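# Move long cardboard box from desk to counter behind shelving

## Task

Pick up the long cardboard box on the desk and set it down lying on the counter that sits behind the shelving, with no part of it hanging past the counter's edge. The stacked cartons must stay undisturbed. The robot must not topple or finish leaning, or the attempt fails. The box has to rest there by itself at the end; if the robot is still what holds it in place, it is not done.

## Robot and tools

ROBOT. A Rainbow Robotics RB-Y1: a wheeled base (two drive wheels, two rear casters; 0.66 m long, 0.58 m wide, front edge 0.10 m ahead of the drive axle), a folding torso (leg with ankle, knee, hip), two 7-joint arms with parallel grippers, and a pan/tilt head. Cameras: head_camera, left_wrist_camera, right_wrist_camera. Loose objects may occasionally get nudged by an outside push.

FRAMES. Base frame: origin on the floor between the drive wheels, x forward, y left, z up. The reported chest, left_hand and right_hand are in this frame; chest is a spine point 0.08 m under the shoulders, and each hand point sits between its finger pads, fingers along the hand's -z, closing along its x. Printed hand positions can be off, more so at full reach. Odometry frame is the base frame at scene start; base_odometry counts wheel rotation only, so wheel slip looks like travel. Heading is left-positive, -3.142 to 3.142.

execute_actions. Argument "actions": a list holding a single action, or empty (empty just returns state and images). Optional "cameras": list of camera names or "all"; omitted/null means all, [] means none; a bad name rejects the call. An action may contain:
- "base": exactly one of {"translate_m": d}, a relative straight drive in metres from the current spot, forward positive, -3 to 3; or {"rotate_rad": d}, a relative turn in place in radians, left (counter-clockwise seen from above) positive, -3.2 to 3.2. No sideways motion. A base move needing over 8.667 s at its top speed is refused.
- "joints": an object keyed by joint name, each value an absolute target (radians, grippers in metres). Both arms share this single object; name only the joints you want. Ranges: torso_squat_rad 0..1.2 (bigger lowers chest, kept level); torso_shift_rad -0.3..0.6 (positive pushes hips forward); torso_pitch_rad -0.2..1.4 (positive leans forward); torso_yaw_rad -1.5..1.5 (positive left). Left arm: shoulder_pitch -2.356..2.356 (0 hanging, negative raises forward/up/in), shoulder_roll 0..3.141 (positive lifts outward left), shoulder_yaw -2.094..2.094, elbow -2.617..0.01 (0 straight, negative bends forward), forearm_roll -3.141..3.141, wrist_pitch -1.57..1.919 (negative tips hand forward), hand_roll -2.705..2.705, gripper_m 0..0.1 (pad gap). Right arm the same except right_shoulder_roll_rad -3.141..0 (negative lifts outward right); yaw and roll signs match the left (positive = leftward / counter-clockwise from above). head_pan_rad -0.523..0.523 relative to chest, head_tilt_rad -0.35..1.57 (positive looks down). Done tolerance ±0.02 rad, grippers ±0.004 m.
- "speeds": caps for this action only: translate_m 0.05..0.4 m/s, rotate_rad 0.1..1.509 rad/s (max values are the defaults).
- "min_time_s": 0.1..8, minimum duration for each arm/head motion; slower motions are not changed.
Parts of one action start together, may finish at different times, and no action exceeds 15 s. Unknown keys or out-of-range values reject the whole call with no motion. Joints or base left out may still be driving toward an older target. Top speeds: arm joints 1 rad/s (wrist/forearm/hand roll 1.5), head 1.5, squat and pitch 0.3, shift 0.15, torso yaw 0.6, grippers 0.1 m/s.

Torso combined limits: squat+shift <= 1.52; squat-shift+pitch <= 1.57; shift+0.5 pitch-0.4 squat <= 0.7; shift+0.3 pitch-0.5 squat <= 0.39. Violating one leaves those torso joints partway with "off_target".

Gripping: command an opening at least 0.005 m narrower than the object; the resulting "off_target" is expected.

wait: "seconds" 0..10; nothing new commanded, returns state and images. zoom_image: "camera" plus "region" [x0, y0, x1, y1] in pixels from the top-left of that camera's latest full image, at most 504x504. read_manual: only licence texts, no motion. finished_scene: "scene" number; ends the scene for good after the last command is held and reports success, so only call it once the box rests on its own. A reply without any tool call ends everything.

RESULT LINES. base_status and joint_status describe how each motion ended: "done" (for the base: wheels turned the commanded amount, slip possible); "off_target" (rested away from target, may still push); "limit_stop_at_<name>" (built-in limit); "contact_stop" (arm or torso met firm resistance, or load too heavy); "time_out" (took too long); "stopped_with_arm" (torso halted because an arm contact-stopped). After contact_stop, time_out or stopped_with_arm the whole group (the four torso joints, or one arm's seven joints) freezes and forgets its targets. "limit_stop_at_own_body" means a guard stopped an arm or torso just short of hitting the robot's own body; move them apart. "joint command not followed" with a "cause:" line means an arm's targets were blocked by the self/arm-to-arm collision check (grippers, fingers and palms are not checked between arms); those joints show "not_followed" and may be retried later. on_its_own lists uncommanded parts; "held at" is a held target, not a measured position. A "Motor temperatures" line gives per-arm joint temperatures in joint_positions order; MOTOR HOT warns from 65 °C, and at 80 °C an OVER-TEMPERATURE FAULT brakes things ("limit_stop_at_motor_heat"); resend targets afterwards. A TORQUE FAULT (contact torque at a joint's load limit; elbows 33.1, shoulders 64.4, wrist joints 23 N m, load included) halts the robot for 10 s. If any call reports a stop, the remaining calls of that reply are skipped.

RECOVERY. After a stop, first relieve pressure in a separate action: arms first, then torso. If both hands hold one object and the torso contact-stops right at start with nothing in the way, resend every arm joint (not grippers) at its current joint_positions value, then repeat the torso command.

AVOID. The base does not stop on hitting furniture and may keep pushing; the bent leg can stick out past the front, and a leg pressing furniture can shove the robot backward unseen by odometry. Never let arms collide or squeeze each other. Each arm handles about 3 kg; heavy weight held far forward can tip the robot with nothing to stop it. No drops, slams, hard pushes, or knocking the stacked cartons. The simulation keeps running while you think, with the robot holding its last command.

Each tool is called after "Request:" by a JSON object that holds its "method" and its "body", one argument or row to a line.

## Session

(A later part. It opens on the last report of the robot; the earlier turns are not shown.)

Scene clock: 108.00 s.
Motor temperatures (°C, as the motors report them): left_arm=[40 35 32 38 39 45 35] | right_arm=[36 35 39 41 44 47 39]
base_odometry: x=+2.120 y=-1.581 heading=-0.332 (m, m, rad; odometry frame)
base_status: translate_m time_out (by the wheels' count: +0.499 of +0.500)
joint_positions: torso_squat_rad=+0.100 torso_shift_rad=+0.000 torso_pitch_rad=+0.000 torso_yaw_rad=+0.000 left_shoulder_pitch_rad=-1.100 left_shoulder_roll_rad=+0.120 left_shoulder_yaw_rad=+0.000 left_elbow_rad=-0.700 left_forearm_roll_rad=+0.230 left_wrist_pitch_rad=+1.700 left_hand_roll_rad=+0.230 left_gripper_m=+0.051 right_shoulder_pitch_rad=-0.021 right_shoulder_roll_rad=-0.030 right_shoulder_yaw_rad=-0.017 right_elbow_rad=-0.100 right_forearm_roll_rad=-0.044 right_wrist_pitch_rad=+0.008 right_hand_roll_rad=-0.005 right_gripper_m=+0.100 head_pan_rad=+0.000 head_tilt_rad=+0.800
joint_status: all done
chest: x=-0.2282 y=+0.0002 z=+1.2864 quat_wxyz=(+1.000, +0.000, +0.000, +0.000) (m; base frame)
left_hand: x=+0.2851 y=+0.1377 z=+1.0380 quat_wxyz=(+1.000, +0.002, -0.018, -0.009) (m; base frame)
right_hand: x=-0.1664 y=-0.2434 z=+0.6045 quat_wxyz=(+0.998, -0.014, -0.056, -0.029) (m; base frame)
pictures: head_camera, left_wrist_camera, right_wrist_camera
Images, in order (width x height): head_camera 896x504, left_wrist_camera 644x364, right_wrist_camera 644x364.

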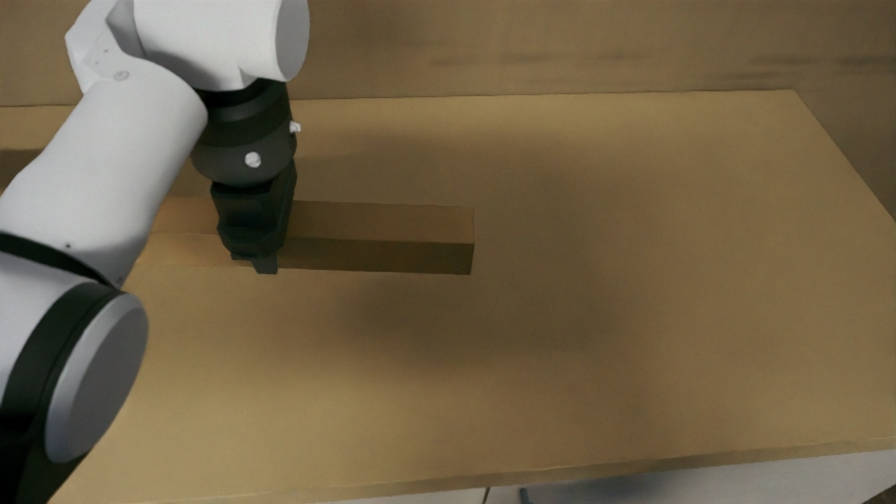

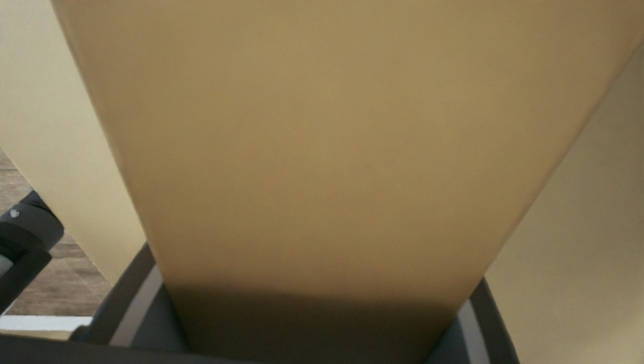

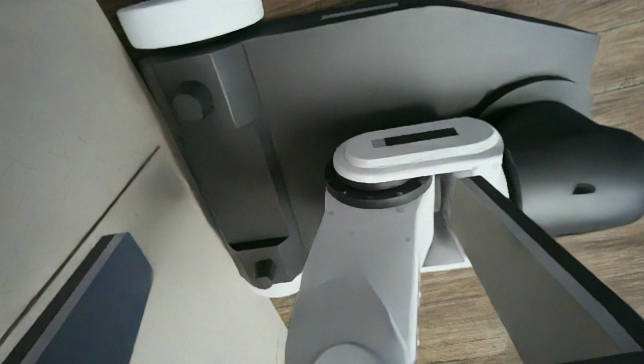

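Request:
{"method": "execute_actions", "body": {
  "actions": [
    {"base":{"translate_m":-0.02},"joints":{"torso_pitch_rad":0.13,"left_wrist_pitch_rad":1.62},"min_time_s":1.2}
  ]
}}

Scene clock: 109.60 s.
Motor temperatures (°C, as the motors report them): left_arm=[40 35 32 38 39 45 35] | right_arm=[36 35 39 41 44 47 39]
base_odometry: x=+2.101 y=-1.574 heading=-0.333 (m, m, rad; odometry frame)
base_status: done
joint_positions: torso_squat_rad=+0.100 torso_shift_rad=+0.000 torso_pitch_rad=+0.130 torso_yaw_rad=+0.000 left_shoulder_pitch_rad=-1.100 left_shoulder_roll_rad=+0.120 left_shoulder_yaw_rad=+0.000 left_elbow_rad=-0.700 left_forearm_roll_rad=+0.230 left_wrist_pitch_rad=+1.620 left_hand_roll_rad=+0.230 left_gripper_m=+0.051 right_shoulder_pitch_rad=-0.021 right_shoulder_roll_rad=-0.030 right_shoulder_yaw_rad=-0.017 right_elbow_rad=-0.100 right_forearm_roll_rad=-0.044 right_wrist_pitch_rad=+0.008 right_hand_roll_rad=-0.005 right_gripper_m=+0.100 head_pan_rad=+0.000 head_tilt_rad=+0.800
joint_status: all done
chest: x=-0.1882 y=+0.0002 z=+1.2838 quat_wxyz=(+0.998, +0.000, +0.065, +0.000) (m; base frame)
left_hand: x=+0.3065 y=+0.1332 z=+0.9701 quat_wxyz=(+1.000, -0.008, +0.008, -0.009) (m; base frame)
right_hand: x=-0.2153 y=-0.2434 z=+0.5996 quat_wxyz=(+0.999, -0.016, +0.009, -0.028) (m; base frame)
pictures: head_camera, left_wrist_camera, right_wrist_camera
Images, in order (width x height): head_camera 896x504, left_wrist_camera 644x364, right_wrist_camera 644x364.

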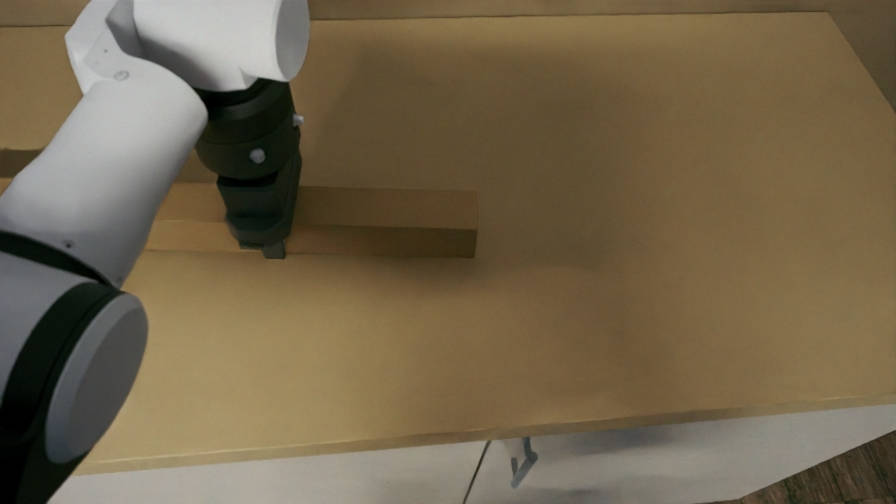

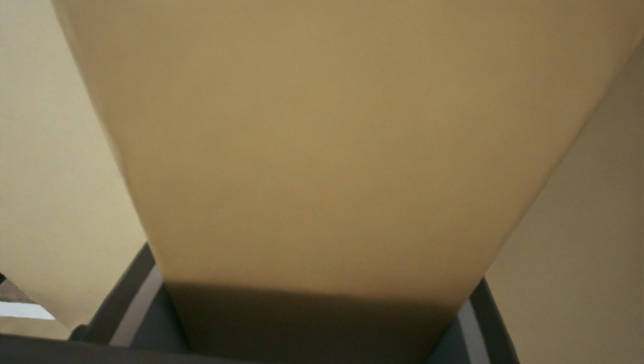

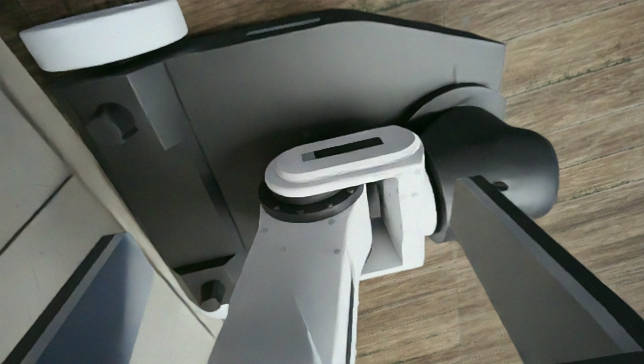

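Request:
{"method": "execute_actions", "body": {
  "actions": [
    {"joints":{"torso_pitch_rad":0.22,"left_wrist_pitch_rad":1.53},"min_time_s":1.5}
  ]
}}

Scene clock: 111.47 s.
Motor temperatures (°C, as the motors report them): left_arm=[40 35 32 38 39 45 35] | right_arm=[36 35 39 41 44 47 39]
base_odometry: x=+2.101 y=-1.574 heading=-0.333 (m, m, rad; odometry frame)
base_status: not commanded
joint_positions: torso_squat_rad=+0.100 torso_shift_rad=-0.001 torso_pitch_rad=+0.185 torso_yaw_rad=+0.000 left_shoulder_pitch_rad=-1.104 left_shoulder_roll_rad=+0.121 left_shoulder_yaw_rad=+0.000 left_elbow_rad=-0.702 left_forearm_roll_rad=+0.230 left_wrist_pitch_rad=+1.531 left_hand_roll_rad=+0.230 left_gripper_m=+0.050 right_shoulder_pitch_rad=-0.020 right_shoulder_roll_rad=-0.030 right_shoulder_yaw_rad=-0.017 right_elbow_rad=-0.100 right_forearm_roll_rad=-0.044 right_wrist_pitch_rad=+0.008 right_hand_roll_rad=-0.005 right_gripper_m=+0.100 head_pan_rad=+0.000 head_tilt_rad=+0.800
joint_status: torso_pitch_rad contact_stop (moved +0.055 of +0.090); the others done
on_its_own: torso_pitch_rad is held at +0.186, not at your +0.220, since a contact_stop
chest: x=-0.1720 y=+0.0000 z=+1.2811 quat_wxyz=(+0.996, +0.000, +0.092, +0.000) (m; base frame)
left_hand: x=+0.3266 y=+0.1280 z=+0.9426 quat_wxyz=(+1.000, -0.019, -0.011, -0.008) (m; base frame)
right_hand: x=-0.2368 y=-0.2433 z=+0.5994 quat_wxyz=(+0.999, -0.016, +0.036, -0.028) (m; base frame)
pictures: head_camera, left_wrist_camera, right_wrist_camera
Images, in order (width x height): head_camera 896x504, left_wrist_camera 644x364, right_wrist_camera 644x364.

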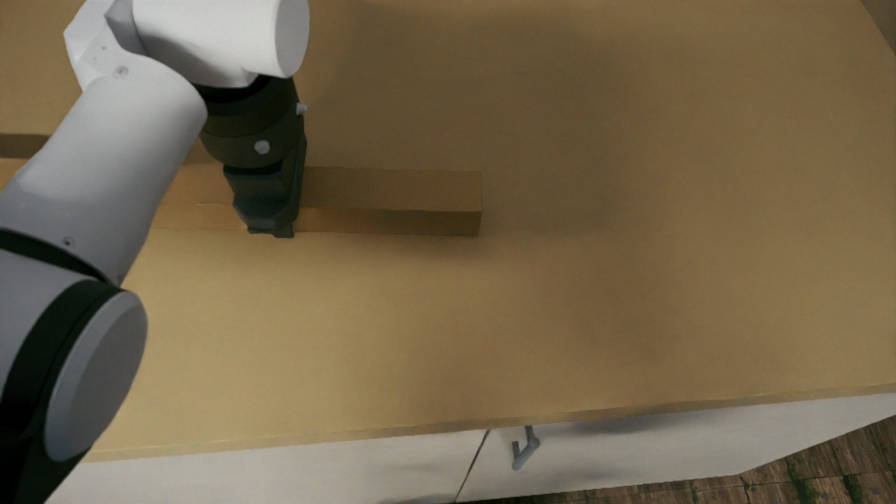

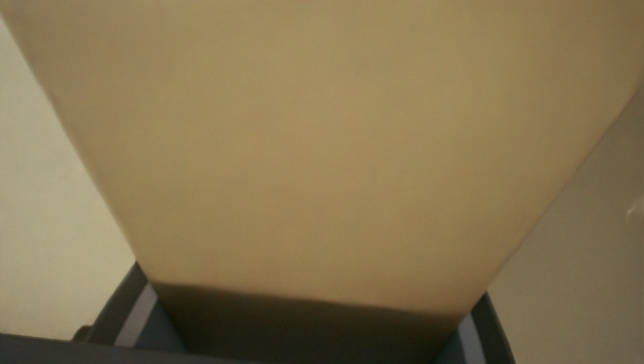

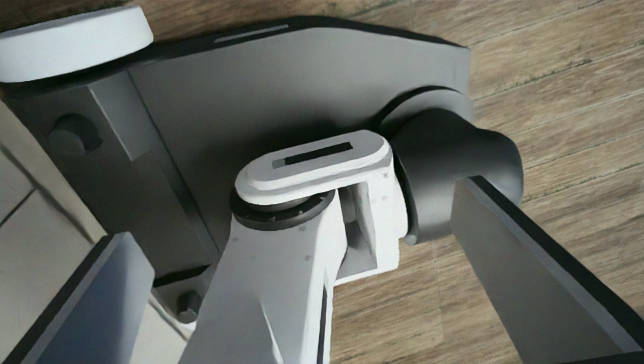

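Down. Release and lift.

Request:
{"method": "execute_actions", "body": {
  "actions": [
    {"joints":{"left_gripper_m":0.1}}
  ],
  "cameras": []
}}

Request:
{"method": "execute_actions", "body": {
  "actions": [
    {"joints":{"torso_pitch_rad":0.03,"head_pan_rad":0.3}}
  ],
  "cameras": ["head_camera"]
}}

Scene clock: 112.83 s.
Motor temperatures (°C, as the motors report them): left_arm=[40 35 32 38 39 45 35] | right_arm=[36 35 39 41 44 47 39]
base_odometry: x=+2.101 y=-1.574 heading=-0.333 (m, m, rad; odometry frame)
base_status: not commanded
joint_positions: torso_squat_rad=+0.100 torso_shift_rad=-0.001 torso_pitch_rad=+0.185 torso_yaw_rad=+0.000 left_shoulder_pitch_rad=-1.106 left_shoulder_roll_rad=+0.121 left_shoulder_yaw_rad=+0.000 left_elbow_rad=-0.703 left_forearm_roll_rad=+0.230 left_wrist_pitch_rad=+1.530 left_hand_roll_rad=+0.230 left_gripper_m=+0.100 right_shoulder_pitch_rad=-0.020 right_shoulder_roll_rad=-0.030 right_shoulder_yaw_rad=-0.017 right_elbow_rad=-0.100 right_forearm_roll_rad=-0.044 right_wrist_pitch_rad=+0.008 right_hand_roll_rad=-0.005 right_gripper_m=+0.100 head_pan_rad=+0.000 head_tilt_rad=+0.800
joint_status: all done
on_its_own: torso_pitch_rad is held at +0.186, not at your +0.220, since a contact_stop
chest: x=-0.1719 y=+0.0000 z=+1.2811 quat_wxyz=(+0.996, +0.000, +0.092, +0.000) (m; base frame)
left_hand: x=+0.3276 y=+0.1276 z=+0.9435 quat_wxyz=(+1.000, -0.019, -0.012, -0.008) (m; base frame)
right_hand: x=-0.2367 y=-0.2433 z=+0.5994 quat_wxyz=(+0.999, -0.016, +0.036, -0.028) (m; base frame)
pictures: none
No camera images: the call's "cameras" was empty. Leave "cameras" out to get every camera's image.

Scene clock: 114.13 s.
Motor temperatures (°C, as the motors report them): left_arm=[40 35 32 38 39 45 35] | right_arm=[36 35 39 41 44 47 39]
base_odometry: x=+2.101 y=-1.574 heading=-0.333 (m, m, rad; odometry frame)
base_status: not commanded
joint_positions: torso_squat_rad=+0.100 torso_shift_rad=-0.001 torso_pitch_rad=+0.030 torso_yaw_rad=+0.000 left_shoulder_pitch_rad=-1.101 left_shoulder_roll_rad=+0.121 left_shoulder_yaw_rad=+0.000 left_elbow_rad=-0.700 left_forearm_roll_rad=+0.230 left_wrist_pitch_rad=+1.530 left_hand_roll_rad=+0.230 left_gripper_m=+0.100 right_shoulder_pitch_rad=-0.020 right_shoulder_roll_rad=-0.030 right_shoulder_yaw_rad=-0.017 right_elbow_rad=-0.100 right_forearm_roll_rad=-0.044 right_wrist_pitch_rad=+0.008 right_hand_roll_rad=-0.005 right_gripper_m=+0.100 head_pan_rad=+0.300 head_tilt_rad=+0.800
joint_status: all done
chest: x=-0.2193 y=+0.0001 z=+1.2863 quat_wxyz=(+1.000, +0.000, +0.015, +0.000) (m; base frame)
left_hand: x=+0.3243 y=+0.1284 z=+1.0265 quat_wxyz=(+0.996, -0.018, -0.086, -0.009) (m; base frame)
right_hand: x=-0.1780 y=-0.2434 z=+0.6028 quat_wxyz=(+0.999, -0.014, -0.041, -0.029) (m; base frame)
pictures: head_camera
Images, in order (width x height): head_camera 896x504.

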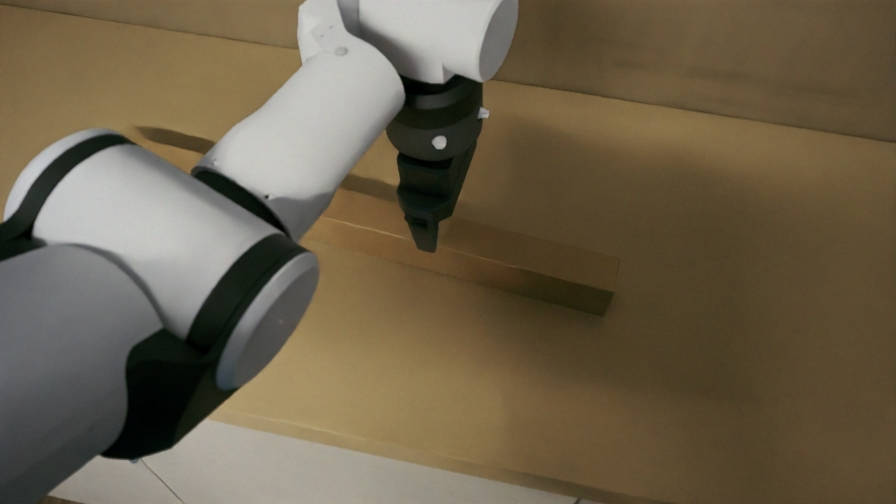

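Well placed, hand clear.

Request:
{"method": "finished_scene", "body": {
  "scene": 1
}}

The scene is finished: the task was done.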